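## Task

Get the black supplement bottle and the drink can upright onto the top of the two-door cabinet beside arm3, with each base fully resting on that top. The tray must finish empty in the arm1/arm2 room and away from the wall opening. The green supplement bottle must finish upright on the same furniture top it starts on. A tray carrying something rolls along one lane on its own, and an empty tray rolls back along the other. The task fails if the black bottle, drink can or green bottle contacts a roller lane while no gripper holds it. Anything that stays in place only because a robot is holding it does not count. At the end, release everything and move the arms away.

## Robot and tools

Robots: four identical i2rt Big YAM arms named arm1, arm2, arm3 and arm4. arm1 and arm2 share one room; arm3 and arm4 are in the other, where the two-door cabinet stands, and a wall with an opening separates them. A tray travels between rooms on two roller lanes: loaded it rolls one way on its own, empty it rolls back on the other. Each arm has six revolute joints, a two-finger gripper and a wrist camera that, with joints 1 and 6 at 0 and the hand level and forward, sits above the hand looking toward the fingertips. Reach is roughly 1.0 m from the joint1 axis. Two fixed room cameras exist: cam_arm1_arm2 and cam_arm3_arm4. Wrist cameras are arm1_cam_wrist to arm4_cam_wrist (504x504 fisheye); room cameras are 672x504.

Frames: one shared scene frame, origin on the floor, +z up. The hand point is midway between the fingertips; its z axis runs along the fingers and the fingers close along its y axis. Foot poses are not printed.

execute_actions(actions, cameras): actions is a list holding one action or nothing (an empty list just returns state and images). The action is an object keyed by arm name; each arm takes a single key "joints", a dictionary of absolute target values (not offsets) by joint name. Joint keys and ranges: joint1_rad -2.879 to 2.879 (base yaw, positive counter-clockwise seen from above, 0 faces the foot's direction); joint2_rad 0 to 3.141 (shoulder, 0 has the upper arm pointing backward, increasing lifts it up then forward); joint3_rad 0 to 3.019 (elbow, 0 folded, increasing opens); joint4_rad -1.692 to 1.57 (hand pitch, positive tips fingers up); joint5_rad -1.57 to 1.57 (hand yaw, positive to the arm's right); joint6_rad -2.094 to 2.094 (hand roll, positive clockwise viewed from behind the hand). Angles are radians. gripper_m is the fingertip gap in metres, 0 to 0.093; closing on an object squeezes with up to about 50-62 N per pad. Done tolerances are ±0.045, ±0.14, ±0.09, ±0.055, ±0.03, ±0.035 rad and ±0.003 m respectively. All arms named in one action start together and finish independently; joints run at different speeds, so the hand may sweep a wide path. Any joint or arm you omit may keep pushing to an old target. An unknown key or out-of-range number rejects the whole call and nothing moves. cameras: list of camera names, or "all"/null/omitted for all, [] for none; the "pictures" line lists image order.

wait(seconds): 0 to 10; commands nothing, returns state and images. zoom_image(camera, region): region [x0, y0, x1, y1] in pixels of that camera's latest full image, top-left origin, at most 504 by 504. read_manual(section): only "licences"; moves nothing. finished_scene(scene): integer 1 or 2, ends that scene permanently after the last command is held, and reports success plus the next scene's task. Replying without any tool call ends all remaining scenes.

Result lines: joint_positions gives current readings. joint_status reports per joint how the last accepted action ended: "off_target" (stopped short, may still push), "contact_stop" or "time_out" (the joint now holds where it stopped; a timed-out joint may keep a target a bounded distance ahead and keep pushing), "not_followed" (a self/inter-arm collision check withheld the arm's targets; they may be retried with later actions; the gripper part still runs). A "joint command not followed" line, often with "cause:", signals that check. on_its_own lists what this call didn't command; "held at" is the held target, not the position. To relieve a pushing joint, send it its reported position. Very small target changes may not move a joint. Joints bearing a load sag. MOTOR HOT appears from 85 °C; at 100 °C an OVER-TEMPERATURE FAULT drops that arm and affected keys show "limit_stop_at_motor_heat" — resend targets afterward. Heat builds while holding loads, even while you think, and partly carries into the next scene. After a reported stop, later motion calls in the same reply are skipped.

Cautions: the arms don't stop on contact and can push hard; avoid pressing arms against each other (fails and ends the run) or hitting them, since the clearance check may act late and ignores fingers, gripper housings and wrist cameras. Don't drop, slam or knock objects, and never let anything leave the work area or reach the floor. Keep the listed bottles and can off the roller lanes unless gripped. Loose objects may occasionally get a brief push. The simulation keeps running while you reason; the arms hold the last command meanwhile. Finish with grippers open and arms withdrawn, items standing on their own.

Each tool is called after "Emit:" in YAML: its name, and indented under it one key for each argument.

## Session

Emit:
execute_actions:
  actions: []

Scene clock: 0.00 s.
Motor temperatures (°C, as the motors report them): arm1=[29 25 27 26 26 25] | arm2=[28 27 28 26 26 25] | arm3=[28 27 28 28 26 25] | arm4=[29 28 27 26 28 26]
arm1.joint_positions: joint1_rad=+0.785 joint2_rad=+0.503 joint3_rad=+1.652 joint4_rad=-1.531 joint5_rad=+0.129 joint6_rad=-0.568 gripper_m=+0.095
arm1.joint_status: not commanded
arm1.hand: x=-1.2188 y=-0.5148 z=+1.5474 quat_wxyz=(-0.399, +0.815, -0.129, -0.399) (m; scene frame)
arm2.joint_positions: joint1_rad=+0.618 joint2_rad=+0.639 joint3_rad=+1.532 joint4_rad=-1.283 joint5_rad=+0.229 joint6_rad=+0.425 gripper_m=+0.095
arm2.joint_status: not commanded
arm2.hand: x=-1.5704 y=+0.2285 z=+1.5086 quat_wxyz=(-0.530, +0.022, -0.825, -0.197) (m; scene frame)
arm3.joint_positions: joint1_rad=-0.480 joint2_rad=+0.309 joint3_rad=+1.653 joint4_rad=-1.253 joint5_rad=+0.085 joint6_rad=+0.719 gripper_m=+0.095
arm3.joint_status: not commanded
arm3.hand: x=+1.1482 y=-0.5958 z=+1.6300 quat_wxyz=(-0.478, +0.092, -0.669, -0.562) (m; scene frame)
arm4.joint_positions: joint1_rad=-0.373 joint2_rad=+0.284 joint3_rad=+1.313 joint4_rad=-1.323 joint5_rad=-0.283 joint6_rad=+0.311 gripper_m=+0.094
arm4.joint_status: not commanded
arm4.hand: x=+1.6375 y=+0.1221 z=+1.4341 quat_wxyz=(+0.074, +0.775, -0.204, -0.593) (m; scene frame)
pictures: arm1_cam_wrist, arm2_cam_wrist, arm3_cam_wrist, arm4_cam_wrist, cam_arm1_arm2, cam_arm3_arm4
Images, in order (width x height): arm1_cam_wrist 504x504, arm2_cam_wrist 504x504, arm3_cam_wrist 504x504, arm4_cam_wrist 504x504, cam_arm1_arm2 672x504, cam_arm3_arm4 672x504.

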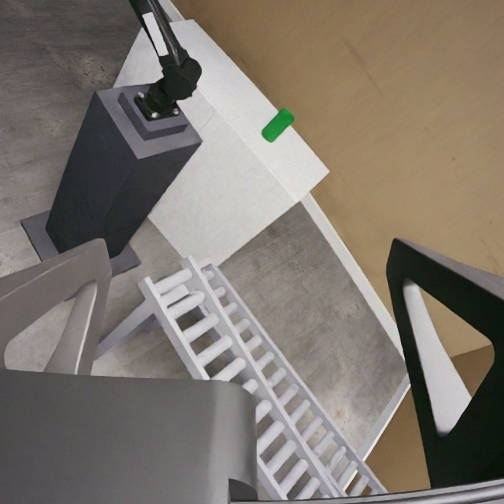

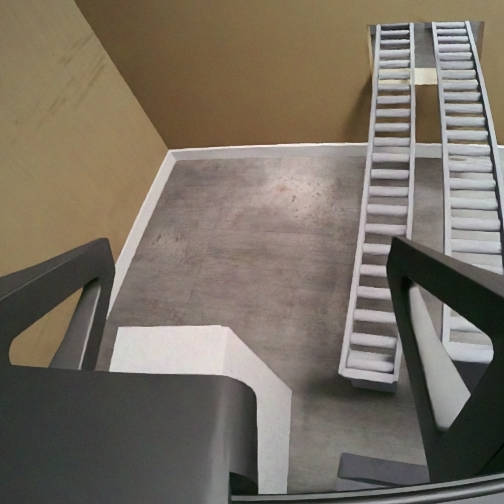

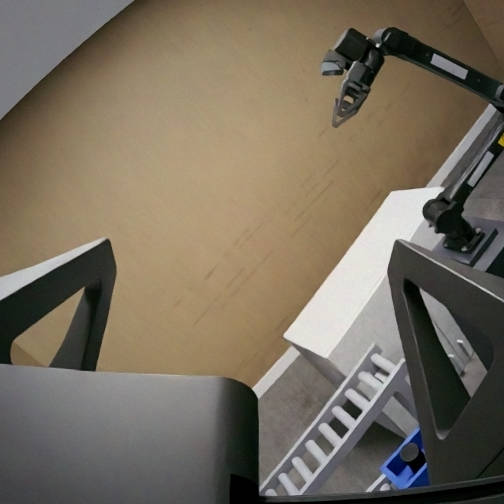

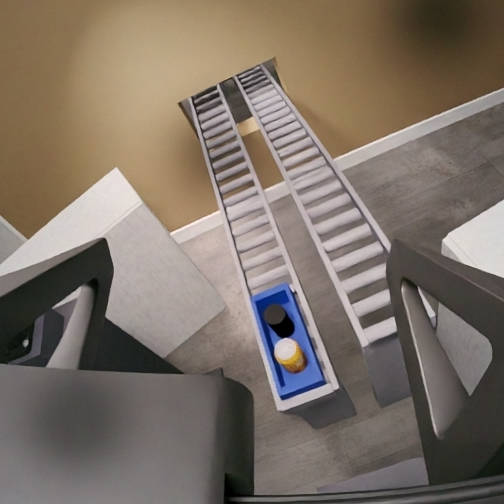

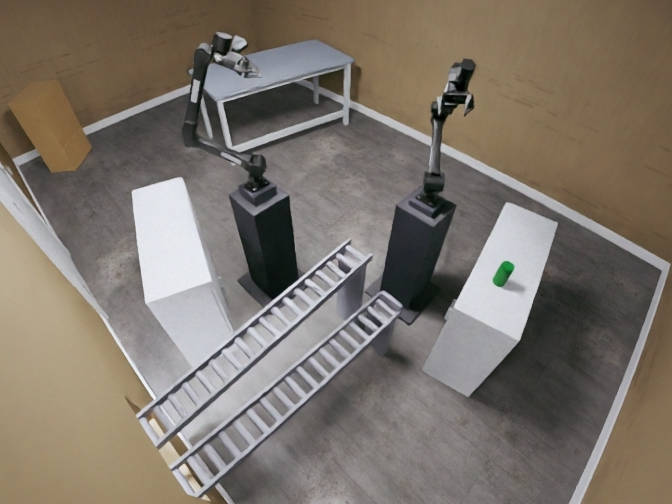

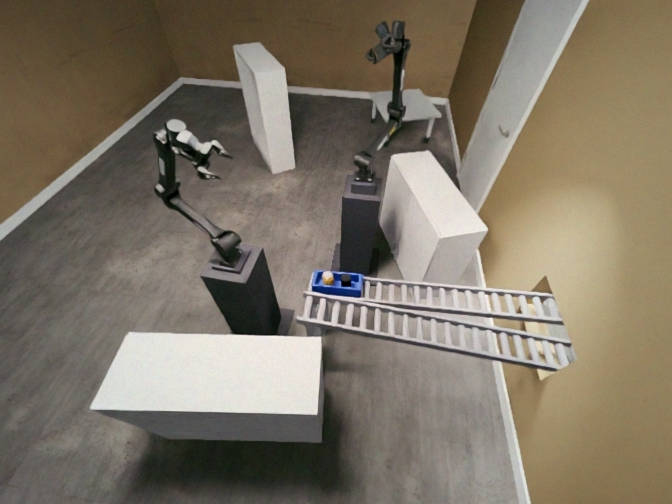

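Emit:
execute_actions:
  actions:
    - {"arm3":{"joints":{"joint1_rad":-0.045,"joint2_rad":2.3,"joint3_rad":1.51,"joint4_rad":-0.74,"joint5_rad":0,"joint6_rad":-0.06}}}
  cameras: ["arm3_cam_wrist"]

Scene clock: 2.30 s.
Motor temperatures (°C, as the motors report them): arm1=[29 25 28 26 26 25] | arm2=[28 27 29 26 26 25] | arm3=[28 28 28 28 26 25] | arm4=[29 28 28 26 28 26]
arm1.joint_positions: joint1_rad=+0.785 joint2_rad=+0.503 joint3_rad=+1.652 joint4_rad=-1.531 joint5_rad=+0.129 joint6_rad=-0.568 gripper_m=+0.095
arm1.joint_status: not commanded
arm1.hand: x=-1.2188 y=-0.5148 z=+1.5474 quat_wxyz=(-0.399, +0.815, -0.129, -0.399) (m; scene frame)
arm2.joint_positions: joint1_rad=+0.618 joint2_rad=+0.639 joint3_rad=+1.532 joint4_rad=-1.283 joint5_rad=+0.229 joint6_rad=+0.425 gripper_m=+0.095
arm2.joint_status: not commanded
arm2.hand: x=-1.5704 y=+0.2285 z=+1.5086 quat_wxyz=(-0.530, +0.022, -0.825, -0.197) (m; scene frame)
arm3.joint_positions: joint1_rad=-0.054 joint2_rad=+2.321 joint3_rad=+1.492 joint4_rad=-0.746 joint5_rad=+0.003 joint6_rad=-0.048 gripper_m=+0.095
arm3.joint_status: all done
arm3.hand: x=+1.1604 y=-0.0144 z=+0.7586 quat_wxyz=(+0.002, +0.704, -0.710, +0.002) (m; scene frame)
arm4.joint_positions: joint1_rad=-0.373 joint2_rad=+0.284 joint3_rad=+1.313 joint4_rad=-1.323 joint5_rad=-0.283 joint6_rad=+0.311 gripper_m=+0.094
arm4.joint_status: not commanded
arm4.hand: x=+1.6375 y=+0.1221 z=+1.4341 quat_wxyz=(+0.074, +0.775, -0.204, -0.593) (m; scene frame)
pictures: arm3_cam_wrist
Images, in order (width x height): arm3_cam_wrist 504x504.

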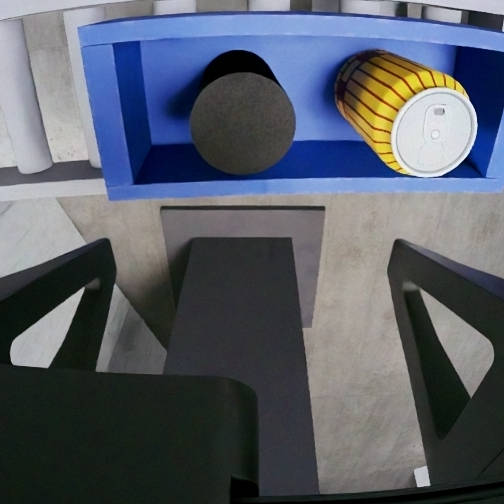

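Emit:
execute_actions:
  actions:
    - {"arm3":{"joints":{"joint1_rad":-0.035,"joint2_rad":2.52,"joint3_rad":1.6,"joint4_rad":-0.6}}}
  cameras: ["arm3_cam_wrist"]

Emit:
execute_actions:
  actions:
    - {"arm3":{"joints":{"joint2_rad":2.645,"joint3_rad":1.655,"joint4_rad":-0.525}}}
  cameras: ["arm3_cam_wrist"]

Scene clock: 3.73 s.
Motor temperatures (°C, as the motors report them): arm1=[29 25 28 26 26 25] | arm2=[28 27 29 26 26 25] | arm3=[28 28 28 28 26 25] | arm4=[29 28 28 26 28 26]
arm1.joint_positions: joint1_rad=+0.785 joint2_rad=+0.503 joint3_rad=+1.652 joint4_rad=-1.531 joint5_rad=+0.129 joint6_rad=-0.568 gripper_m=+0.095
arm1.joint_status: not commanded
arm1.hand: x=-1.2188 y=-0.5148 z=+1.5474 quat_wxyz=(-0.399, +0.815, -0.129, -0.399) (m; scene frame)
arm2.joint_positions: joint1_rad=+0.618 joint2_rad=+0.639 joint3_rad=+1.532 joint4_rad=-1.283 joint5_rad=+0.229 joint6_rad=+0.425 gripper_m=+0.095
arm2.joint_status: not commanded
arm2.hand: x=-1.5704 y=+0.2285 z=+1.5086 quat_wxyz=(-0.530, +0.022, -0.825, -0.197) (m; scene frame)
arm3.joint_positions: joint1_rad=-0.047 joint2_rad=+2.541 joint3_rad=+1.583 joint4_rad=-0.606 joint5_rad=+0.003 joint6_rad=-0.048 gripper_m=+0.095
arm3.joint_status: all done
arm3.hand: x=+1.1562 y=-0.0068 z=+0.6548 quat_wxyz=(-0.002, +0.707, -0.707, -0.002) (m; scene frame)
arm4.joint_positions: joint1_rad=-0.373 joint2_rad=+0.284 joint3_rad=+1.313 joint4_rad=-1.323 joint5_rad=-0.283 joint6_rad=+0.311 gripper_m=+0.094
arm4.joint_status: not commanded
arm4.hand: x=+1.6375 y=+0.1221 z=+1.4341 quat_wxyz=(+0.074, +0.775, -0.204, -0.593) (m; scene frame)
pictures: arm3_cam_wrist
Images, in order (width x height): arm3_cam_wrist 504x504.

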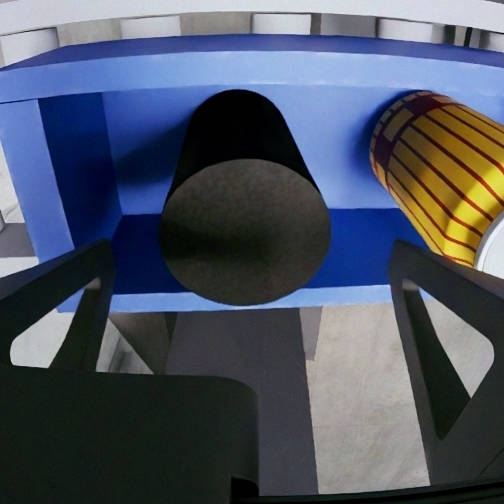

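Scene clock: 4.73 s.
Motor temperatures (°C, as the motors report them): arm1=[29 25 28 26 26 25] | arm2=[28 27 29 26 26 25] | arm3=[28 29 28 28 26 25] | arm4=[29 28 28 26 28 26]
arm1.joint_positions: joint1_rad=+0.785 joint2_rad=+0.503 joint3_rad=+1.652 joint4_rad=-1.531 joint5_rad=+0.129 joint6_rad=-0.568 gripper_m=+0.095
arm1.joint_status: not commanded
arm1.hand: x=-1.2188 y=-0.5148 z=+1.5474 quat_wxyz=(-0.399, +0.815, -0.129, -0.399) (m; scene frame)
arm2.joint_positions: joint1_rad=+0.618 joint2_rad=+0.639 joint3_rad=+1.532 joint4_rad=-1.283 joint5_rad=+0.229 joint6_rad=+0.425 gripper_m=+0.095
arm2.joint_status: not commanded
arm2.hand: x=-1.5704 y=+0.2285 z=+1.5086 quat_wxyz=(-0.530, +0.022, -0.825, -0.197) (m; scene frame)
arm3.joint_positions: joint1_rad=-0.047 joint2_rad=+2.661 joint3_rad=+1.638 joint4_rad=-0.531 joint5_rad=+0.003 joint6_rad=-0.048 gripper_m=+0.095
arm3.joint_status: all done
arm3.hand: x=+1.1559 y=-0.0090 z=+0.5980 quat_wxyz=(-0.006, +0.707, -0.707, -0.005) (m; scene frame)
arm4.joint_positions: joint1_rad=-0.373 joint2_rad=+0.284 joint3_rad=+1.313 joint4_rad=-1.323 joint5_rad=-0.283 joint6_rad=+0.311 gripper_m=+0.094
arm4.joint_status: not commanded
arm4.hand: x=+1.6375 y=+0.1221 z=+1.4341 quat_wxyz=(+0.074, +0.775, -0.204, -0.593) (m; scene frame)
pictures: arm3_cam_wrist
Images, in order (width x height): arm3_cam_wrist 504x504.

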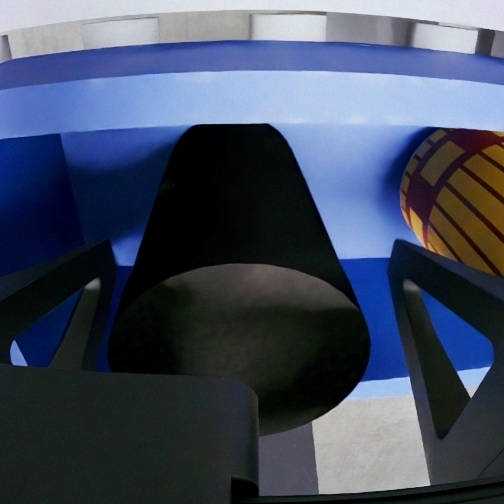

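Emit:
execute_actions:
  actions:
    - {"arm3":{"joints":{"gripper_m":0.03}}}
  cameras: []

Emit:
execute_actions:
  actions:
    - {"arm3":{"joints":{"joint2_rad":2.55,"joint3_rad":1.62,"joint4_rad":-0.6}}}
  cameras: []

Emit:
execute_actions:
  actions:
    - {"arm3":{"joints":{"joint2_rad":2.42,"joint3_rad":1.58,"joint4_rad":-0.69}}}
  cameras: ["arm3_cam_wrist"]

Emit:
execute_actions:
  actions:
    - {"arm3":{"joints":{"joint2_rad":1.8,"joint3_rad":1.42,"joint4_rad":-1.15}}}
  cameras: []

Emit:
execute_actions:
  actions:
    - {"arm3":{"joints":{"joint1_rad":1.7}}}
  cameras: ["arm3_cam_wrist","cam_arm3_arm4"]

Scene clock: 5.70 s.
Motor temperatures (°C, as the motors report them): arm1=[29 25 28 26 26 25] | arm2=[28 27 30 26 26 25] | arm3=[28 29 28 28 26 25] | arm4=[29 28 29 26 28 26]
arm1.joint_positions: joint1_rad=+0.785 joint2_rad=+0.503 joint3_rad=+1.652 joint4_rad=-1.531 joint5_rad=+0.129 joint6_rad=-0.568 gripper_m=+0.095
arm1.joint_status: not commanded
arm1.hand: x=-1.2188 y=-0.5148 z=+1.5474 quat_wxyz=(-0.399, +0.815, -0.129, -0.399) (m; scene frame)
arm2.joint_positions: joint1_rad=+0.618 joint2_rad=+0.639 joint3_rad=+1.532 joint4_rad=-1.283 joint5_rad=+0.229 joint6_rad=+0.425 gripper_m=+0.095
arm2.joint_status: not commanded
arm2.hand: x=-1.5704 y=+0.2285 z=+1.5086 quat_wxyz=(-0.530, +0.022, -0.825, -0.197) (m; scene frame)
arm3.joint_positions: joint1_rad=-0.046 joint2_rad=+2.661 joint3_rad=+1.638 joint4_rad=-0.531 joint5_rad=+0.002 joint6_rad=-0.049 gripper_m=+0.058
arm3.joint_status: gripper_m off_target (ended at +0.058, target +0.030)
arm3.hand: x=+1.1555 y=-0.0090 z=+0.5980 quat_wxyz=(-0.006, +0.707, -0.707, -0.006) (m; scene frame)
arm4.joint_positions: joint1_rad=-0.373 joint2_rad=+0.284 joint3_rad=+1.313 joint4_rad=-1.323 joint5_rad=-0.283 joint6_rad=+0.311 gripper_m=+0.094
arm4.joint_status: not commanded
arm4.hand: x=+1.6375 y=+0.1221 z=+1.4341 quat_wxyz=(+0.074, +0.775, -0.204, -0.593) (m; scene frame)
pictures: none
No camera images: the call's "cameras" was empty. Leave "cameras" out to get every camera's image.

Scene clock: 6.70 s.
Motor temperatures (°C, as the motors report them): arm1=[29 25 28 26 26 25] | arm2=[28 27 30 26 26 25] | arm3=[28 29 29 28 26 25] | arm4=[29 28 29 26 28 26]
arm1.joint_positions: joint1_rad=+0.785 joint2_rad=+0.503 joint3_rad=+1.652 joint4_rad=-1.531 joint5_rad=+0.129 joint6_rad=-0.568 gripper_m=+0.095
arm1.joint_status: not commanded
arm1.hand: x=-1.2188 y=-0.5148 z=+1.5474 quat_wxyz=(-0.399, +0.815, -0.129, -0.399) (m; scene frame)
arm2.joint_positions: joint1_rad=+0.618 joint2_rad=+0.639 joint3_rad=+1.532 joint4_rad=-1.283 joint5_rad=+0.229 joint6_rad=+0.425 gripper_m=+0.095
arm2.joint_status: not commanded
arm2.hand: x=-1.5704 y=+0.2285 z=+1.5086 quat_wxyz=(-0.530, +0.022, -0.825, -0.197) (m; scene frame)
arm3.joint_positions: joint1_rad=-0.046 joint2_rad=+2.566 joint3_rad=+1.607 joint4_rad=-0.594 joint5_rad=+0.002 joint6_rad=-0.049 gripper_m=+0.058
arm3.joint_status: all done
arm3.hand: x=+1.1561 y=-0.0005 z=+0.6462 quat_wxyz=(-0.006, +0.707, -0.707, -0.006) (m; scene frame)
arm4.joint_positions: joint1_rad=-0.373 joint2_rad=+0.284 joint3_rad=+1.313 joint4_rad=-1.323 joint5_rad=-0.283 joint6_rad=+0.311 gripper_m=+0.094
arm4.joint_status: not commanded
arm4.hand: x=+1.6375 y=+0.1221 z=+1.4341 quat_wxyz=(+0.074, +0.775, -0.204, -0.593) (m; scene frame)
pictures: none
No camera images: the call's "cameras" was empty. Leave "cameras" out to get every camera's image.

Scene clock: 7.73 s.
Motor temperatures (°C, as the motors report them): arm1=[29 25 28 26 26 25] | arm2=[28 27 30 26 26 25] | arm3=[28 30 29 28 26 25] | arm4=[29 29 29 26 28 26]
arm1.joint_positions: joint1_rad=+0.785 joint2_rad=+0.503 joint3_rad=+1.652 joint4_rad=-1.531 joint5_rad=+0.129 joint6_rad=-0.568 gripper_m=+0.095
arm1.joint_status: not commanded
arm1.hand: x=-1.2188 y=-0.5148 z=+1.5474 quat_wxyz=(-0.399, +0.815, -0.129, -0.399) (m; scene frame)
arm2.joint_positions: joint1_rad=+0.618 joint2_rad=+0.639 joint3_rad=+1.532 joint4_rad=-1.283 joint5_rad=+0.229 joint6_rad=+0.425 gripper_m=+0.095
arm2.joint_status: not commanded
arm2.hand: x=-1.5704 y=+0.2285 z=+1.5086 quat_wxyz=(-0.530, +0.022, -0.825, -0.197) (m; scene frame)
arm3.joint_positions: joint1_rad=-0.046 joint2_rad=+2.427 joint3_rad=+1.564 joint4_rad=-0.684 joint5_rad=+0.002 joint6_rad=-0.049 gripper_m=+0.058
arm3.joint_status: all done
arm3.hand: x=+1.1566 y=+0.0056 z=+0.7160 quat_wxyz=(-0.008, +0.707, -0.707, -0.008) (m; scene frame)
arm4.joint_positions: joint1_rad=-0.373 joint2_rad=+0.284 joint3_rad=+1.313 joint4_rad=-1.323 joint5_rad=-0.283 joint6_rad=+0.311 gripper_m=+0.094
arm4.joint_status: not commanded
arm4.hand: x=+1.6375 y=+0.1221 z=+1.4341 quat_wxyz=(+0.074, +0.775, -0.204, -0.593) (m; scene frame)
pictures: arm3_cam_wrist
Images, in order (width x height): arm3_cam_wrist 504x504.

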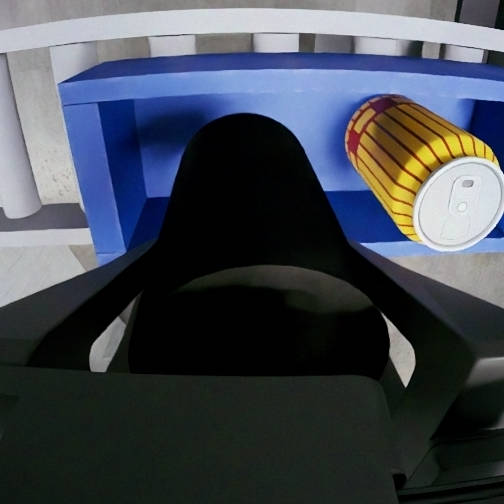

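Scene clock: 9.37 s.
Motor temperatures (°C, as the motors report them): arm1=[29 25 29 26 26 25] | arm2=[28 27 30 26 26 25] | arm3=[28 30 29 28 26 25] | arm4=[29 29 29 26 28 26]
arm1.joint_positions: joint1_rad=+0.785 joint2_rad=+0.503 joint3_rad=+1.652 joint4_rad=-1.531 joint5_rad=+0.129 joint6_rad=-0.568 gripper_m=+0.095
arm1.joint_status: not commanded
arm1.hand: x=-1.2188 y=-0.5148 z=+1.5474 quat_wxyz=(-0.399, +0.815, -0.129, -0.399) (m; scene frame)
arm2.joint_positions: joint1_rad=+0.618 joint2_rad=+0.639 joint3_rad=+1.532 joint4_rad=-1.283 joint5_rad=+0.229 joint6_rad=+0.425 gripper_m=+0.095
arm2.joint_status: not commanded
arm2.hand: x=-1.5704 y=+0.2285 z=+1.5086 quat_wxyz=(-0.530, +0.022, -0.825, -0.197) (m; scene frame)
arm3.joint_positions: joint1_rad=-0.046 joint2_rad=+1.820 joint3_rad=+1.399 joint4_rad=-1.143 joint5_rad=+0.002 joint6_rad=-0.049 gripper_m=+0.058
arm3.joint_status: all done
arm3.hand: x=+1.1539 y=-0.0691 z=+1.0036 quat_wxyz=(-0.002, +0.707, -0.707, -0.002) (m; scene frame)
arm4.joint_positions: joint1_rad=-0.373 joint2_rad=+0.284 joint3_rad=+1.313 joint4_rad=-1.323 joint5_rad=-0.283 joint6_rad=+0.311 gripper_m=+0.094
arm4.joint_status: not commanded
arm4.hand: x=+1.6375 y=+0.1221 z=+1.4341 quat_wxyz=(+0.074, +0.775, -0.204, -0.593) (m; scene frame)
pictures: none
No camera images: the call's "cameras" was empty. Leave "cameras" out to get every camera's image.

Scene clock: 11.30 s.
Motor temperatures (°C, as the motors report them): arm1=[29 25 29 26 26 25] | arm2=[28 27 31 26 26 25] | arm3=[28 30 29 28 26 25] | arm4=[29 29 29 26 28 26]
arm1.joint_positions: joint1_rad=+0.785 joint2_rad=+0.503 joint3_rad=+1.652 joint4_rad=-1.531 joint5_rad=+0.129 joint6_rad=-0.568 gripper_m=+0.095
arm1.joint_status: not commanded
arm1.hand: x=-1.2188 y=-0.5148 z=+1.5474 quat_wxyz=(-0.399, +0.815, -0.129, -0.399) (m; scene frame)
arm2.joint_positions: joint1_rad=+0.618 joint2_rad=+0.639 joint3_rad=+1.532 joint4_rad=-1.283 joint5_rad=+0.229 joint6_rad=+0.425 gripper_m=+0.095
arm2.joint_status: not commanded
arm2.hand: x=-1.5704 y=+0.2285 z=+1.5086 quat_wxyz=(-0.530, +0.022, -0.825, -0.197) (m; scene frame)
arm3.joint_positions: joint1_rad=+1.707 joint2_rad=+1.820 joint3_rad=+1.399 joint4_rad=-1.143 joint5_rad=-0.002 joint6_rad=-0.050 gripper_m=+0.058
arm3.joint_status: all done
arm3.hand: x=+0.6007 y=-0.6710 z=+1.0058 quat_wxyz=(+0.001, +0.996, +0.092, -0.005) (m; scene frame)
arm4.joint_positions: joint1_rad=-0.373 joint2_rad=+0.284 joint3_rad=+1.313 joint4_rad=-1.323 joint5_rad=-0.283 joint6_rad=+0.311 gripper_m=+0.094
arm4.joint_status: not commanded
arm4.hand: x=+1.6375 y=+0.1221 z=+1.4341 quat_wxyz=(+0.074, +0.775, -0.204, -0.593) (m; scene frame)
pictures: arm3_cam_wrist, cam_arm3_arm4
Images, in order (width x height): arm3_cam_wrist 504x504, cam_arm3_arm4 672x504.

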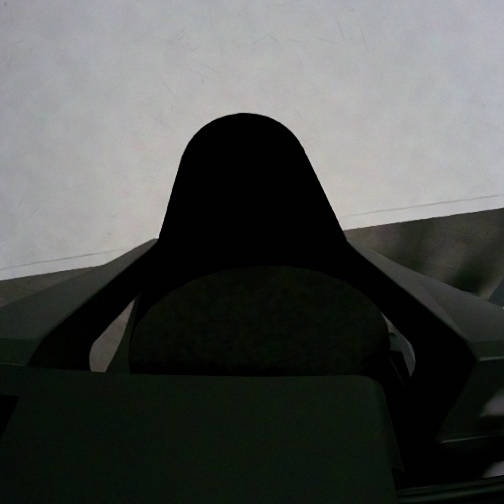

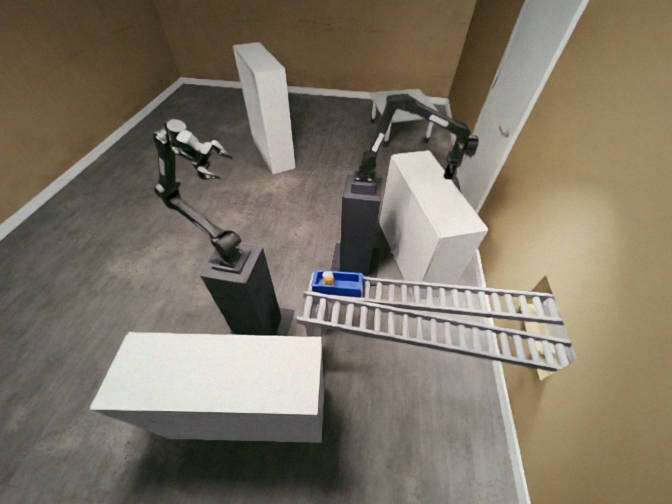

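Emit:
execute_actions:
  actions:
    - {"arm3":{"joints":{"joint2_rad":1.91,"joint3_rad":1.17,"joint4_rad":-0.765}}}
  cameras: ["arm3_cam_wrist","cam_arm3_arm4"]

Scene clock: 12.73 s.
Motor temperatures (°C, as the motors report them): arm1=[29 25 29 26 26 25] | arm2=[28 27 31 26 26 25] | arm3=[28 30 30 28 26 25] | arm4=[29 29 30 26 28 26]
arm1.joint_positions: joint1_rad=+0.785 joint2_rad=+0.503 joint3_rad=+1.652 joint4_rad=-1.531 joint5_rad=+0.129 joint6_rad=-0.568 gripper_m=+0.095
arm1.joint_status: not commanded
arm1.hand: x=-1.2188 y=-0.5148 z=+1.5474 quat_wxyz=(-0.399, +0.815, -0.129, -0.399) (m; scene frame)
arm2.joint_positions: joint1_rad=+0.618 joint2_rad=+0.639 joint3_rad=+1.532 joint4_rad=-1.283 joint5_rad=+0.229 joint6_rad=+0.425 gripper_m=+0.095
arm2.joint_status: not commanded
arm2.hand: x=-1.5704 y=+0.2285 z=+1.5086 quat_wxyz=(-0.530, +0.022, -0.825, -0.197) (m; scene frame)
arm3.joint_positions: joint1_rad=+1.707 joint2_rad=+1.933 joint3_rad=+1.138 joint4_rad=-0.775 joint5_rad=-0.002 joint6_rad=-0.050 gripper_m=+0.058
arm3.joint_status: all done
arm3.hand: x=+0.6441 y=-0.6652 z=+0.8689 quat_wxyz=(+0.001, +0.996, +0.092, -0.002) (m; scene frame)
arm4.joint_positions: joint1_rad=-0.373 joint2_rad=+0.284 joint3_rad=+1.313 joint4_rad=-1.323 joint5_rad=-0.283 joint6_rad=+0.311 gripper_m=+0.094
arm4.joint_status: not commanded
arm4.hand: x=+1.6375 y=+0.1221 z=+1.4341 quat_wxyz=(+0.074, +0.775, -0.204, -0.593) (m; scene frame)
pictures: arm3_cam_wrist, cam_arm3_arm4
Images, in order (width x height): arm3_cam_wrist 504x504, cam_arm3_arm4 672x504.

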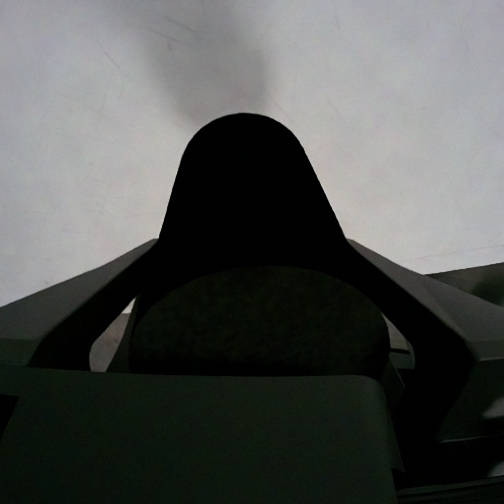

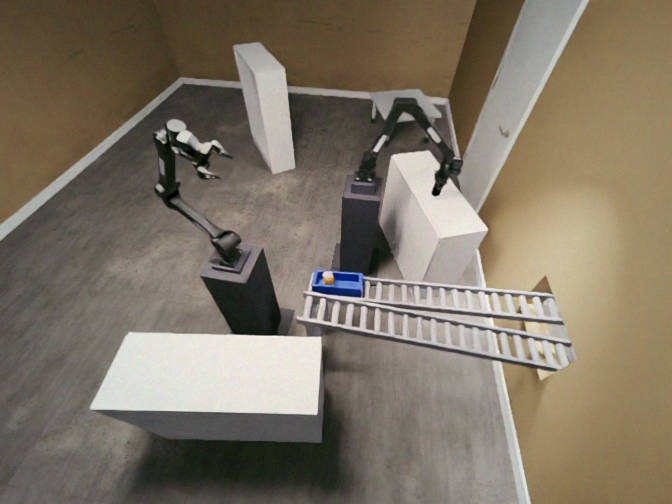

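Looks like the same height. Lower ~4 cm.

Emit:
execute_actions:
  actions:
    - {"arm3":{"joints":{"joint2_rad":2.0,"joint4_rad":-0.68}}}
  cameras: ["arm3_cam_wrist"]

Scene clock: 16.17 s.
Motor temperatures (°C, as the motors report them): arm1=[29 25 29 26 26 25] | arm2=[28 27 31 26 26 25] | arm3=[28 30 30 28 26 25] | arm4=[29 29 30 26 28 26]
arm1.joint_positions: joint1_rad=+0.785 joint2_rad=+0.503 joint3_rad=+1.652 joint4_rad=-1.531 joint5_rad=+0.129 joint6_rad=-0.568 gripper_m=+0.095
arm1.joint_status: not commanded
arm1.hand: x=-1.2188 y=-0.5148 z=+1.5474 quat_wxyz=(-0.399, +0.815, -0.129, -0.399) (m; scene frame)
arm2.joint_positions: joint1_rad=+0.618 joint2_rad=+0.639 joint3_rad=+1.532 joint4_rad=-1.283 joint5_rad=+0.229 joint6_rad=+0.425 gripper_m=+0.095
arm2.joint_status: not commanded
arm2.hand: x=-1.5704 y=+0.2285 z=+1.5086 quat_wxyz=(-0.530, +0.022, -0.825, -0.197) (m; scene frame)
arm3.joint_positions: joint1_rad=+1.707 joint2_rad=+2.022 joint3_rad=+1.138 joint4_rad=-0.689 joint5_rad=-0.002 joint6_rad=-0.050 gripper_m=+0.058
arm3.joint_status: all done
arm3.hand: x=+0.6415 y=-0.6656 z=+0.8276 quat_wxyz=(+0.001, +0.996, +0.092, -0.001) (m; scene frame)
arm4.joint_positions: joint1_rad=-0.373 joint2_rad=+0.284 joint3_rad=+1.313 joint4_rad=-1.323 joint5_rad=-0.283 joint6_rad=+0.311 gripper_m=+0.094
arm4.joint_status: not commanded
arm4.hand: x=+1.6375 y=+0.1221 z=+1.4341 quat_wxyz=(+0.074, +0.775, -0.204, -0.593) (m; scene frame)
pictures: arm3_cam_wrist
Images, in order (width x height): arm3_cam_wrist 504x504.

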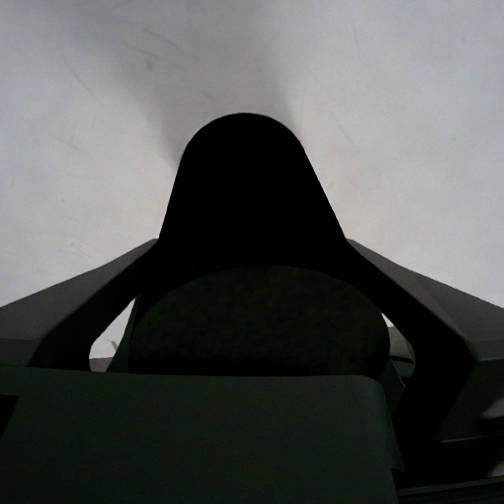

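Emit:
execute_actions:
  actions:
    - {"arm3":{"joints":{"gripper_m":0.093}}}
  cameras: ["arm3_cam_wrist"]

Emit:
execute_actions:
  actions:
    - {"arm3":{"joints":{"joint2_rad":1.78,"joint4_rad":-0.9}}}
  cameras: []

Emit:
execute_actions:
  actions:
    - {"arm3":{"joints":{"joint1_rad":-0.21,"joint6_rad":-0.23,"joint3_rad":1.3}}}
  cameras: []

Emit:
execute_actions:
  actions:
    - {"arm3":{"joints":{"joint2_rad":2.44,"joint3_rad":1.6,"joint4_rad":-0.69}}}
  cameras: ["arm3_cam_wrist","cam_arm3_arm4"]

Scene clock: 17.13 s.
Motor temperatures (°C, as the motors report them): arm1=[29 25 29 26 26 25] | arm2=[28 27 32 26 26 25] | arm3=[28 30 30 28 26 25] | arm4=[29 29 30 26 28 26]
arm1.joint_positions: joint1_rad=+0.785 joint2_rad=+0.503 joint3_rad=+1.652 joint4_rad=-1.531 joint5_rad=+0.129 joint6_rad=-0.568 gripper_m=+0.095
arm1.joint_status: not commanded
arm1.hand: x=-1.2188 y=-0.5148 z=+1.5474 quat_wxyz=(-0.399, +0.815, -0.129, -0.399) (m; scene frame)
arm2.joint_positions: joint1_rad=+0.618 joint2_rad=+0.639 joint3_rad=+1.532 joint4_rad=-1.283 joint5_rad=+0.229 joint6_rad=+0.425 gripper_m=+0.095
arm2.joint_status: not commanded
arm2.hand: x=-1.5704 y=+0.2285 z=+1.5086 quat_wxyz=(-0.530, +0.022, -0.825, -0.197) (m; scene frame)
arm3.joint_positions: joint1_rad=+1.707 joint2_rad=+2.021 joint3_rad=+1.138 joint4_rad=-0.689 joint5_rad=-0.002 joint6_rad=-0.050 gripper_m=+0.093
arm3.joint_status: all done
arm3.hand: x=+0.6412 y=-0.6656 z=+0.8279 quat_wxyz=(+0.001, +0.996, +0.092, -0.001) (m; scene frame)
arm4.joint_positions: joint1_rad=-0.373 joint2_rad=+0.284 joint3_rad=+1.313 joint4_rad=-1.323 joint5_rad=-0.283 joint6_rad=+0.311 gripper_m=+0.094
arm4.joint_status: not commanded
arm4.hand: x=+1.6375 y=+0.1221 z=+1.4341 quat_wxyz=(+0.074, +0.775, -0.204, -0.593) (m; scene frame)
pictures: arm3_cam_wrist
Images, in order (width x height): arm3_cam_wrist 504x504.

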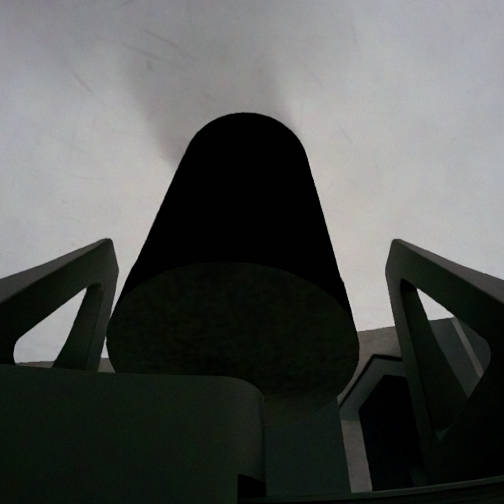

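Scene clock: 18.33 s.
Motor temperatures (°C, as the motors report them): arm1=[29 25 29 26 26 25] | arm2=[28 27 32 26 26 25] | arm3=[28 30 30 28 26 25] | arm4=[29 29 30 26 28 26]
arm1.joint_positions: joint1_rad=+0.785 joint2_rad=+0.503 joint3_rad=+1.652 joint4_rad=-1.531 joint5_rad=+0.129 joint6_rad=-0.568 gripper_m=+0.095
arm1.joint_status: not commanded
arm1.hand: x=-1.2188 y=-0.5148 z=+1.5474 quat_wxyz=(-0.399, +0.815, -0.129, -0.399) (m; scene frame)
arm2.joint_positions: joint1_rad=+0.618 joint2_rad=+0.639 joint3_rad=+1.532 joint4_rad=-1.283 joint5_rad=+0.229 joint6_rad=+0.425 gripper_m=+0.095
arm2.joint_status: not commanded
arm2.hand: x=-1.5704 y=+0.2285 z=+1.5086 quat_wxyz=(-0.530, +0.022, -0.825, -0.197) (m; scene frame)
arm3.joint_positions: joint1_rad=+1.707 joint2_rad=+1.779 joint3_rad=+1.141 joint4_rad=-0.893 joint5_rad=-0.002 joint6_rad=-0.050 gripper_m=+0.093
arm3.joint_status: all done
arm3.hand: x=+0.6485 y=-0.6646 z=+0.9407 quat_wxyz=(+0.002, +0.995, +0.092, -0.022) (m; scene frame)
arm4.joint_positions: joint1_rad=-0.373 joint2_rad=+0.284 joint3_rad=+1.313 joint4_rad=-1.323 joint5_rad=-0.283 joint6_rad=+0.311 gripper_m=+0.094
arm4.joint_status: not commanded
arm4.hand: x=+1.6375 y=+0.1221 z=+1.4341 quat_wxyz=(+0.074, +0.775, -0.204, -0.593) (m; scene frame)
pictures: none
No camera images: the call's "cameras" was empty. Leave "cameras" out to get every camera's image.

Scene clock: 20.33 s.
Motor temperatures (°C, as the motors report them): arm1=[29 25 29 26 26 25] | arm2=[28 27 32 26 26 25] | arm3=[28 31 31 28 26 25] | arm4=[29 29 30 26 28 26]
arm1.joint_positions: joint1_rad=+0.785 joint2_rad=+0.503 joint3_rad=+1.652 joint4_rad=-1.531 joint5_rad=+0.129 joint6_rad=-0.568 gripper_m=+0.095
arm1.joint_status: not commanded
arm1.hand: x=-1.2188 y=-0.5148 z=+1.5474 quat_wxyz=(-0.399, +0.815, -0.129, -0.399) (m; scene frame)
arm2.joint_positions: joint1_rad=+0.618 joint2_rad=+0.639 joint3_rad=+1.532 joint4_rad=-1.283 joint5_rad=+0.229 joint6_rad=+0.425 gripper_m=+0.095
arm2.joint_status: not commanded
arm2.hand: x=-1.5704 y=+0.2285 z=+1.5086 quat_wxyz=(-0.530, +0.022, -0.825, -0.197) (m; scene frame)
arm3.joint_positions: joint1_rad=-0.216 joint2_rad=+1.785 joint3_rad=+1.275 joint4_rad=-0.898 joint5_rad=+0.000 joint6_rad=-0.218 gripper_m=+0.093
arm3.joint_status: all done
arm3.hand: x=+1.2447 y=-0.0709 z=+0.9813 quat_wxyz=(-0.067, +0.705, -0.705, -0.045) (m; scene frame)
arm4.joint_positions: joint1_rad=-0.373 joint2_rad=+0.284 joint3_rad=+1.313 joint4_rad=-1.323 joint5_rad=-0.283 joint6_rad=+0.311 gripper_m=+0.094
arm4.joint_status: not commanded
arm4.hand: x=+1.6375 y=+0.1221 z=+1.4341 quat_wxyz=(+0.074, +0.775, -0.204, -0.593) (m; scene frame)
pictures: none
No camera images: the call's "cameras" was empty. Leave "cameras" out to get every camera's image.

Scene clock: 22.00 s.
Motor temperatures (°C, as the motors report them): arm1=[29 25 30 26 26 25] | arm2=[28 27 32 26 26 25] | arm3=[28 31 31 28 26 25] | arm4=[29 29 30 26 28 26]
arm1.joint_positions: joint1_rad=+0.785 joint2_rad=+0.503 joint3_rad=+1.652 joint4_rad=-1.531 joint5_rad=+0.129 joint6_rad=-0.568 gripper_m=+0.095
arm1.joint_status: not commanded
arm1.hand: x=-1.2188 y=-0.5148 z=+1.5474 quat_wxyz=(-0.399, +0.815, -0.129, -0.399) (m; scene frame)
arm2.joint_positions: joint1_rad=+0.618 joint2_rad=+0.639 joint3_rad=+1.532 joint4_rad=-1.283 joint5_rad=+0.229 joint6_rad=+0.425 gripper_m=+0.095
arm2.joint_status: not commanded
arm2.hand: x=-1.5704 y=+0.2285 z=+1.5086 quat_wxyz=(-0.530, +0.022, -0.825, -0.197) (m; scene frame)
arm3.joint_positions: joint1_rad=-0.216 joint2_rad=+2.450 joint3_rad=+1.571 joint4_rad=-0.691 joint5_rad=+0.000 joint6_rad=-0.219 gripper_m=+0.093
arm3.joint_status: all done
arm3.hand: x=+1.2565 y=-0.0137 z=+0.7041 quat_wxyz=(+0.001, +0.708, -0.707, -0.001) (m; scene frame)
arm4.joint_positions: joint1_rad=-0.373 joint2_rad=+0.284 joint3_rad=+1.313 joint4_rad=-1.323 joint5_rad=-0.283 joint6_rad=+0.311 gripper_m=+0.094
arm4.joint_status: not commanded
arm4.hand: x=+1.6375 y=+0.1221 z=+1.4341 quat_wxyz=(+0.074, +0.775, -0.204, -0.593) (m; scene frame)
pictures: arm3_cam_wrist, cam_arm3_arm4
Images, in order (width x height): arm3_cam_wrist 504x504, cam_arm3_arm4 672x504.

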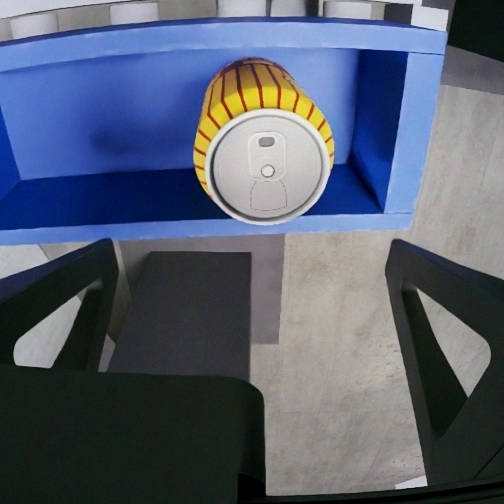

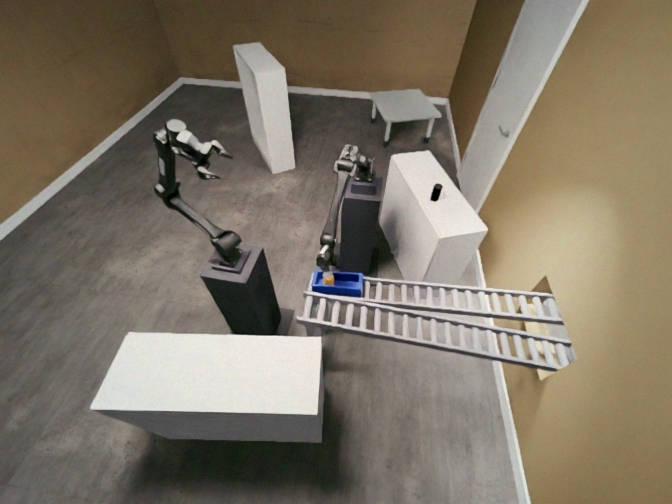

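Emit:
execute_actions:
  actions:
    - {"arm3":{"joints":{"joint1_rad":-0.23,"joint2_rad":2.55,"joint3_rad":1.65,"joint4_rad":-0.63,"gripper_m":0.088}}}
  cameras: []

Emit:
execute_actions:
  actions:
    - {"arm3":{"joints":{"joint2_rad":2.67,"joint3_rad":1.71,"joint4_rad":-0.57}}}
  cameras: ["arm3_cam_wrist"]

Emit:
execute_actions:
  actions:
    - {"arm3":{"joints":{"gripper_m":0.04}}}
  cameras: []

Emit:
execute_actions:
  actions:
    - {"arm3":{"joints":{"joint2_rad":2.57,"joint3_rad":1.67,"joint4_rad":-0.645}}}
  cameras: []

Emit:
execute_actions:
  actions:
    - {"arm3":{"joints":{"joint2_rad":2.44,"joint3_rad":1.62,"joint4_rad":-0.73}}}
  cameras: ["arm3_cam_wrist"]

Scene clock: 23.47 s.
Motor temperatures (°C, as the motors report them): arm1=[29 25 30 26 26 25] | arm2=[28 27 32 26 26 25] | arm3=[28 31 31 28 26 25] | arm4=[29 29 31 26 28 26]
arm1.joint_positions: joint1_rad=+0.785 joint2_rad=+0.503 joint3_rad=+1.652 joint4_rad=-1.531 joint5_rad=+0.129 joint6_rad=-0.568 gripper_m=+0.095
arm1.joint_status: not commanded
arm1.hand: x=-1.2188 y=-0.5148 z=+1.5474 quat_wxyz=(-0.399, +0.815, -0.129, -0.399) (m; scene frame)
arm2.joint_positions: joint1_rad=+0.618 joint2_rad=+0.639 joint3_rad=+1.532 joint4_rad=-1.283 joint5_rad=+0.229 joint6_rad=+0.425 gripper_m=+0.095
arm2.joint_status: not commanded
arm2.hand: x=-1.5704 y=+0.2285 z=+1.5086 quat_wxyz=(-0.530, +0.022, -0.825, -0.197) (m; scene frame)
arm3.joint_positions: joint1_rad=-0.217 joint2_rad=+2.564 joint3_rad=+1.629 joint4_rad=-0.635 joint5_rad=+0.000 joint6_rad=-0.219 gripper_m=+0.088
arm3.joint_status: all done
arm3.hand: x=+1.2575 y=-0.0120 z=+0.6512 quat_wxyz=(+0.002, +0.707, -0.707, -0.001) (m; scene frame)
arm4.joint_positions: joint1_rad=-0.373 joint2_rad=+0.284 joint3_rad=+1.313 joint4_rad=-1.323 joint5_rad=-0.283 joint6_rad=+0.311 gripper_m=+0.094
arm4.joint_status: not commanded
arm4.hand: x=+1.6375 y=+0.1221 z=+1.4341 quat_wxyz=(+0.074, +0.775, -0.204, -0.593) (m; scene frame)
pictures: none
No camera images: the call's "cameras" was empty. Leave "cameras" out to get every camera's image.

Scene clock: 24.47 s.
Motor temperatures (°C, as the motors report them): arm1=[29 25 30 26 26 25] | arm2=[28 27 32 26 26 25] | arm3=[28 31 31 28 26 25] | arm4=[29 29 31 26 28 26]
arm1.joint_positions: joint1_rad=+0.785 joint2_rad=+0.503 joint3_rad=+1.652 joint4_rad=-1.531 joint5_rad=+0.129 joint6_rad=-0.568 gripper_m=+0.095
arm1.joint_status: not commanded
arm1.hand: x=-1.2188 y=-0.5148 z=+1.5474 quat_wxyz=(-0.399, +0.815, -0.129, -0.399) (m; scene frame)
arm2.joint_positions: joint1_rad=+0.618 joint2_rad=+0.639 joint3_rad=+1.532 joint4_rad=-1.283 joint5_rad=+0.229 joint6_rad=+0.425 gripper_m=+0.095
arm2.joint_status: not commanded
arm2.hand: x=-1.5704 y=+0.2285 z=+1.5086 quat_wxyz=(-0.530, +0.022, -0.825, -0.197) (m; scene frame)
arm3.joint_positions: joint1_rad=-0.217 joint2_rad=+2.686 joint3_rad=+1.692 joint4_rad=-0.575 joint5_rad=+0.000 joint6_rad=-0.219 gripper_m=+0.088
arm3.joint_status: all done
arm3.hand: x=+1.2568 y=-0.0143 z=+0.5946 quat_wxyz=(+0.001, +0.707, -0.707, -0.001) (m; scene frame)
arm4.joint_positions: joint1_rad=-0.373 joint2_rad=+0.284 joint3_rad=+1.313 joint4_rad=-1.323 joint5_rad=-0.283 joint6_rad=+0.311 gripper_m=+0.094
arm4.joint_status: not commanded
arm4.hand: x=+1.6375 y=+0.1221 z=+1.4341 quat_wxyz=(+0.074, +0.775, -0.204, -0.593) (m; scene frame)
pictures: arm3_cam_wrist
Images, in order (width x height): arm3_cam_wrist 504x504.

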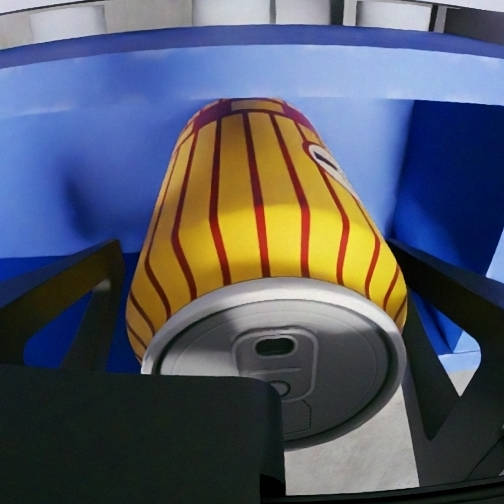

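Scene clock: 25.07 s.
Motor temperatures (°C, as the motors report them): arm1=[29 25 30 26 26 25] | arm2=[28 27 32 26 26 25] | arm3=[28 31 31 28 26 25] | arm4=[29 29 31 26 28 26]
arm1.joint_positions: joint1_rad=+0.785 joint2_rad=+0.503 joint3_rad=+1.652 joint4_rad=-1.531 joint5_rad=+0.129 joint6_rad=-0.568 gripper_m=+0.095
arm1.joint_status: not commanded
arm1.hand: x=-1.2188 y=-0.5148 z=+1.5474 quat_wxyz=(-0.399, +0.815, -0.129, -0.399) (m; scene frame)
arm2.joint_positions: joint1_rad=+0.618 joint2_rad=+0.639 joint3_rad=+1.532 joint4_rad=-1.283 joint5_rad=+0.229 joint6_rad=+0.425 gripper_m=+0.095
arm2.joint_status: not commanded
arm2.hand: x=-1.5704 y=+0.2285 z=+1.5086 quat_wxyz=(-0.530, +0.022, -0.825, -0.197) (m; scene frame)
arm3.joint_positions: joint1_rad=-0.219 joint2_rad=+2.686 joint3_rad=+1.692 joint4_rad=-0.575 joint5_rad=+0.000 joint6_rad=-0.219 gripper_m=+0.065
arm3.joint_status: gripper_m off_target (ended at +0.065, target +0.040)
arm3.hand: x=+1.2580 y=-0.0146 z=+0.5946 quat_wxyz=(+0.001, +0.707, -0.708, -0.001) (m; scene frame)
arm4.joint_positions: joint1_rad=-0.373 joint2_rad=+0.284 joint3_rad=+1.313 joint4_rad=-1.323 joint5_rad=-0.283 joint6_rad=+0.311 gripper_m=+0.094
arm4.joint_status: not commanded
arm4.hand: x=+1.6375 y=+0.1221 z=+1.4341 quat_wxyz=(+0.074, +0.775, -0.204, -0.593) (m; scene frame)
pictures: none
No camera images: the call's "cameras" was empty. Leave "cameras" out to get every camera's image.

Scene clock: 26.13 s.
Motor temperatures (°C, as the motors report them): arm1=[29 25 30 26 26 25] | arm2=[28 27 33 26 26 25] | arm3=[28 32 31 28 26 25] | arm4=[29 29 31 26 28 26]
arm1.joint_positions: joint1_rad=+0.785 joint2_rad=+0.503 joint3_rad=+1.652 joint4_rad=-1.531 joint5_rad=+0.129 joint6_rad=-0.568 gripper_m=+0.095
arm1.joint_status: not commanded
arm1.hand: x=-1.2188 y=-0.5148 z=+1.5474 quat_wxyz=(-0.399, +0.815, -0.129, -0.399) (m; scene frame)
arm2.joint_positions: joint1_rad=+0.618 joint2_rad=+0.639 joint3_rad=+1.532 joint4_rad=-1.283 joint5_rad=+0.229 joint6_rad=+0.425 gripper_m=+0.095
arm2.joint_status: not commanded
arm2.hand: x=-1.5704 y=+0.2285 z=+1.5086 quat_wxyz=(-0.530, +0.022, -0.825, -0.197) (m; scene frame)
arm3.joint_positions: joint1_rad=-0.219 joint2_rad=+2.609 joint3_rad=+1.654 joint4_rad=-0.639 joint5_rad=+0.000 joint6_rad=-0.219 gripper_m=+0.065
arm3.joint_status: all done
arm3.hand: x=+1.2575 y=-0.0172 z=+0.6313 quat_wxyz=(+0.011, +0.707, -0.708, +0.005) (m; scene frame)
arm4.joint_positions: joint1_rad=-0.373 joint2_rad=+0.284 joint3_rad=+1.313 joint4_rad=-1.323 joint5_rad=-0.283 joint6_rad=+0.311 gripper_m=+0.094
arm4.joint_status: not commanded
arm4.hand: x=+1.6375 y=+0.1221 z=+1.4341 quat_wxyz=(+0.074, +0.775, -0.204, -0.593) (m; scene frame)
pictures: none
No camera images: the call's "cameras" was empty. Leave "cameras" out to get every camera's image.

Scene clock: 27.20 s.
Motor temperatures (°C, as the motors report them): arm1=[29 25 30 26 26 25] | arm2=[28 27 33 26 26 25] | arm3=[28 32 31 28 26 25] | arm4=[29 29 31 26 28 26]
arm1.joint_positions: joint1_rad=+0.785 joint2_rad=+0.503 joint3_rad=+1.652 joint4_rad=-1.531 joint5_rad=+0.129 joint6_rad=-0.568 gripper_m=+0.095
arm1.joint_status: not commanded
arm1.hand: x=-1.2188 y=-0.5148 z=+1.5474 quat_wxyz=(-0.399, +0.815, -0.129, -0.399) (m; scene frame)
arm2.joint_positions: joint1_rad=+0.618 joint2_rad=+0.639 joint3_rad=+1.532 joint4_rad=-1.283 joint5_rad=+0.229 joint6_rad=+0.425 gripper_m=+0.095
arm2.joint_status: not commanded
arm2.hand: x=-1.5704 y=+0.2285 z=+1.5086 quat_wxyz=(-0.530, +0.022, -0.825, -0.197) (m; scene frame)
arm3.joint_positions: joint1_rad=-0.219 joint2_rad=+2.463 joint3_rad=+1.602 joint4_rad=-0.723 joint5_rad=+0.000 joint6_rad=-0.219 gripper_m=+0.065
arm3.joint_status: all done
arm3.hand: x=+1.2593 y=-0.0101 z=+0.7041 quat_wxyz=(+0.007, +0.707, -0.708, +0.003) (m; scene frame)
arm4.joint_positions: joint1_rad=-0.373 joint2_rad=+0.284 joint3_rad=+1.313 joint4_rad=-1.323 joint5_rad=-0.283 joint6_rad=+0.311 gripper_m=+0.094
arm4.joint_status: not commanded
arm4.hand: x=+1.6375 y=+0.1221 z=+1.4341 quat_wxyz=(+0.074, +0.775, -0.204, -0.593) (m; scene frame)
pictures: arm3_cam_wrist
Images, in order (width x height): arm3_cam_wrist 504x504.

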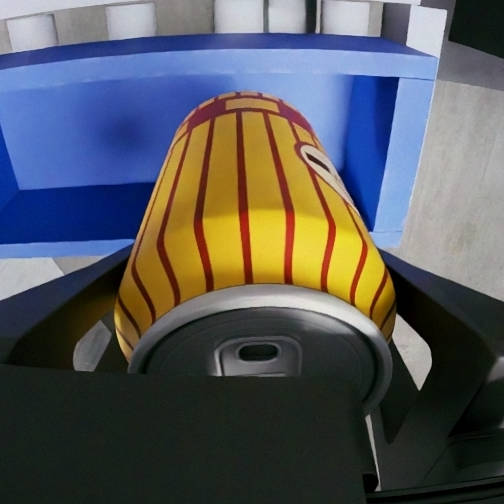

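Emit:
execute_actions:
  actions:
    - {"arm3":{"joints":{"joint2_rad":1.87,"joint3_rad":1.4,"joint4_rad":-1.07}},"arm4":{"joints":{"joint1_rad":0.215,"joint5_rad":0,"joint6_rad":0.15,"joint3_rad":1.39,"joint4_rad":-1.58,"gripper_m":0.05}}}
  cameras: []

Emit:
execute_actions:
  actions:
    - {"arm3":{"joints":{"joint1_rad":1.375}},"arm4":{"joints":{"joint2_rad":1.1}}}
  cameras: []

Emit:
execute_actions:
  actions:
    - {"arm3":{"joints":{"joint2_rad":2.06,"joint3_rad":1.385,"joint4_rad":-0.85}},"arm4":{"joints":{"joint2_rad":2.25,"joint3_rad":1.41,"joint4_rad":-0.69}}}
  cameras: ["arm3_cam_wrist","arm4_cam_wrist","cam_arm3_arm4"]

Scene clock: 29.23 s.
Motor temperatures (°C, as the motors report them): arm1=[29 25 30 26 26 25] | arm2=[28 27 33 26 26 25] | arm3=[28 32 31 28 26 25] | arm4=[29 29 31 26 28 26]
arm1.joint_positions: joint1_rad=+0.785 joint2_rad=+0.503 joint3_rad=+1.652 joint4_rad=-1.531 joint5_rad=+0.129 joint6_rad=-0.568 gripper_m=+0.095
arm1.joint_status: not commanded
arm1.hand: x=-1.2188 y=-0.5148 z=+1.5474 quat_wxyz=(-0.399, +0.815, -0.129, -0.399) (m; scene frame)
arm2.joint_positions: joint1_rad=+0.618 joint2_rad=+0.639 joint3_rad=+1.532 joint4_rad=-1.283 joint5_rad=+0.229 joint6_rad=+0.425 gripper_m=+0.095
arm2.joint_status: not commanded
arm2.hand: x=-1.5704 y=+0.2285 z=+1.5086 quat_wxyz=(-0.530, +0.022, -0.825, -0.197) (m; scene frame)
arm3.joint_positions: joint1_rad=-0.219 joint2_rad=+1.905 joint3_rad=+1.373 joint4_rad=-1.063 joint5_rad=+0.000 joint6_rad=-0.219 gripper_m=+0.065
arm3.joint_status: all done
arm3.hand: x=+1.2444 y=-0.0798 z=+0.9507 quat_wxyz=(+0.012, +0.707, -0.708, +0.006) (m; scene frame)
arm4.joint_positions: joint1_rad=+0.206 joint2_rad=+0.284 joint3_rad=+1.361 joint4_rad=-1.575 joint5_rad=-0.003 joint6_rad=+0.161 gripper_m=+0.050
arm4.joint_status: all done
arm4.hand: x=+1.6779 y=+0.1121 z=+1.3953 quat_wxyz=(+0.076, +0.862, +0.001, -0.501) (m; scene frame)
pictures: none
No camera images: the call's "cameras" was empty. Leave "cameras" out to get every camera's image.

Scene clock: 31.13 s.
Motor temperatures (°C, as the motors report them): arm1=[29 25 30 26 26 25] | arm2=[28 27 33 26 26 25] | arm3=[28 32 31 28 26 25] | arm4=[29 29 31 26 28 26]
arm1.joint_positions: joint1_rad=+0.785 joint2_rad=+0.503 joint3_rad=+1.652 joint4_rad=-1.531 joint5_rad=+0.129 joint6_rad=-0.568 gripper_m=+0.095
arm1.joint_status: not commanded
arm1.hand: x=-1.2188 y=-0.5148 z=+1.5474 quat_wxyz=(-0.399, +0.815, -0.129, -0.399) (m; scene frame)
arm2.joint_positions: joint1_rad=+0.618 joint2_rad=+0.639 joint3_rad=+1.532 joint4_rad=-1.283 joint5_rad=+0.229 joint6_rad=+0.425 gripper_m=+0.095
arm2.joint_status: not commanded
arm2.hand: x=-1.5704 y=+0.2285 z=+1.5086 quat_wxyz=(-0.530, +0.022, -0.825, -0.197) (m; scene frame)
arm3.joint_positions: joint1_rad=+1.383 joint2_rad=+1.905 joint3_rad=+1.373 joint4_rad=-1.062 joint5_rad=-0.002 joint6_rad=-0.221 gripper_m=+0.065
arm3.joint_status: all done
arm3.hand: x=+0.6035 y=-0.4992 z=+0.9530 quat_wxyz=(+0.004, +1.000, +0.016, +0.010) (m; scene frame)
arm4.joint_positions: joint1_rad=+0.206 joint2_rad=+1.117 joint3_rad=+1.365 joint4_rad=-1.578 joint5_rad=-0.003 joint6_rad=+0.160 gripper_m=+0.050
arm4.joint_status: all done
arm4.hand: x=+1.4112 y=+0.0722 z=+1.2271 quat_wxyz=(+0.014, +0.993, -0.002, -0.114) (m; scene frame)
pictures: none
No camera images: the call's "cameras" was empty. Leave "cameras" out to get every camera's image.

Scene clock: 32.87 s.
Motor temperatures (°C, as the motors report them): arm1=[29 25 30 26 26 25] | arm2=[28 27 33 26 26 25] | arm3=[28 32 31 28 26 25] | arm4=[29 29 32 26 28 26]
arm1.joint_positions: joint1_rad=+0.785 joint2_rad=+0.503 joint3_rad=+1.652 joint4_rad=-1.531 joint5_rad=+0.129 joint6_rad=-0.568 gripper_m=+0.095
arm1.joint_status: not commanded
arm1.hand: x=-1.2188 y=-0.5148 z=+1.5474 quat_wxyz=(-0.399, +0.815, -0.129, -0.399) (m; scene frame)
arm2.joint_positions: joint1_rad=+0.618 joint2_rad=+0.639 joint3_rad=+1.532 joint4_rad=-1.283 joint5_rad=+0.229 joint6_rad=+0.425 gripper_m=+0.095
arm2.joint_status: not commanded
arm2.hand: x=-1.5704 y=+0.2285 z=+1.5086 quat_wxyz=(-0.530, +0.022, -0.825, -0.197) (m; scene frame)
arm3.joint_positions: joint1_rad=+1.383 joint2_rad=+2.105 joint3_rad=+1.353 joint4_rad=-0.859 joint5_rad=-0.002 joint6_rad=-0.221 gripper_m=+0.065
arm3.joint_status: all done
arm3.hand: x=+0.5944 y=-0.4976 z=+0.8423 quat_wxyz=(+0.005, +1.000, +0.016, +0.018) (m; scene frame)
arm4.joint_positions: joint1_rad=+0.206 joint2_rad=+2.259 joint3_rad=+1.387 joint4_rad=-0.699 joint5_rad=-0.003 joint6_rad=+0.160 gripper_m=+0.050
arm4.joint_status: all done
arm4.hand: x=+1.2038 y=+0.0455 z=+0.7108 quat_wxyz=(-0.005, +1.000, -0.003, +0.005) (m; scene frame)
pictures: arm3_cam_wrist, arm4_cam_wrist, cam_arm3_arm4
Images, in order (width x height): arm3_cam_wrist 504x504, arm4_cam_wrist 504x504, cam_arm3_arm4 672x504.

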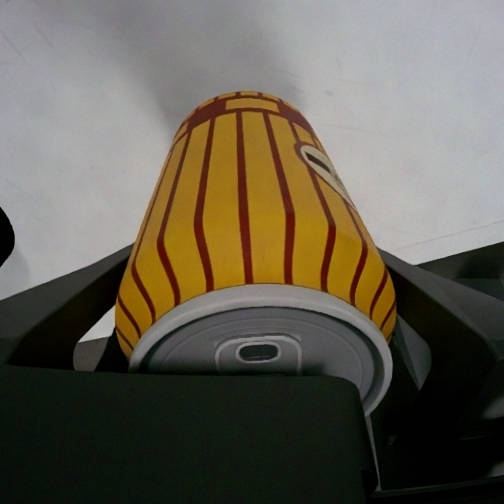

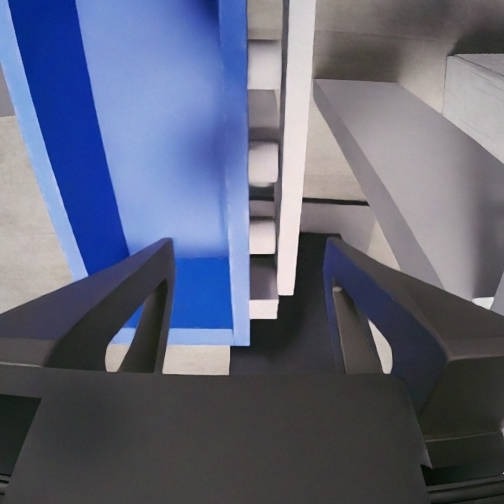

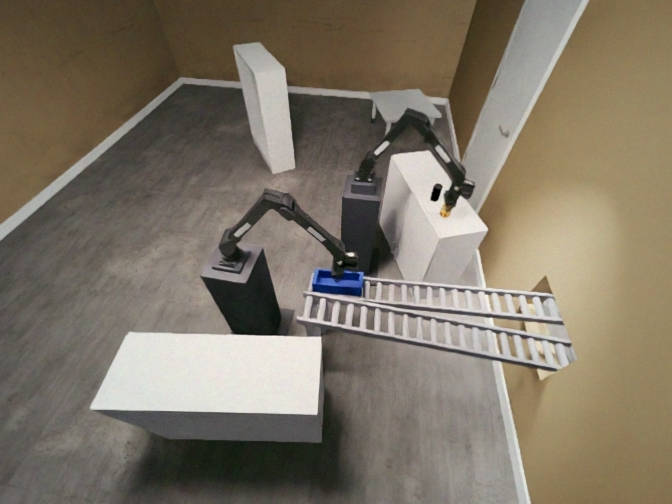

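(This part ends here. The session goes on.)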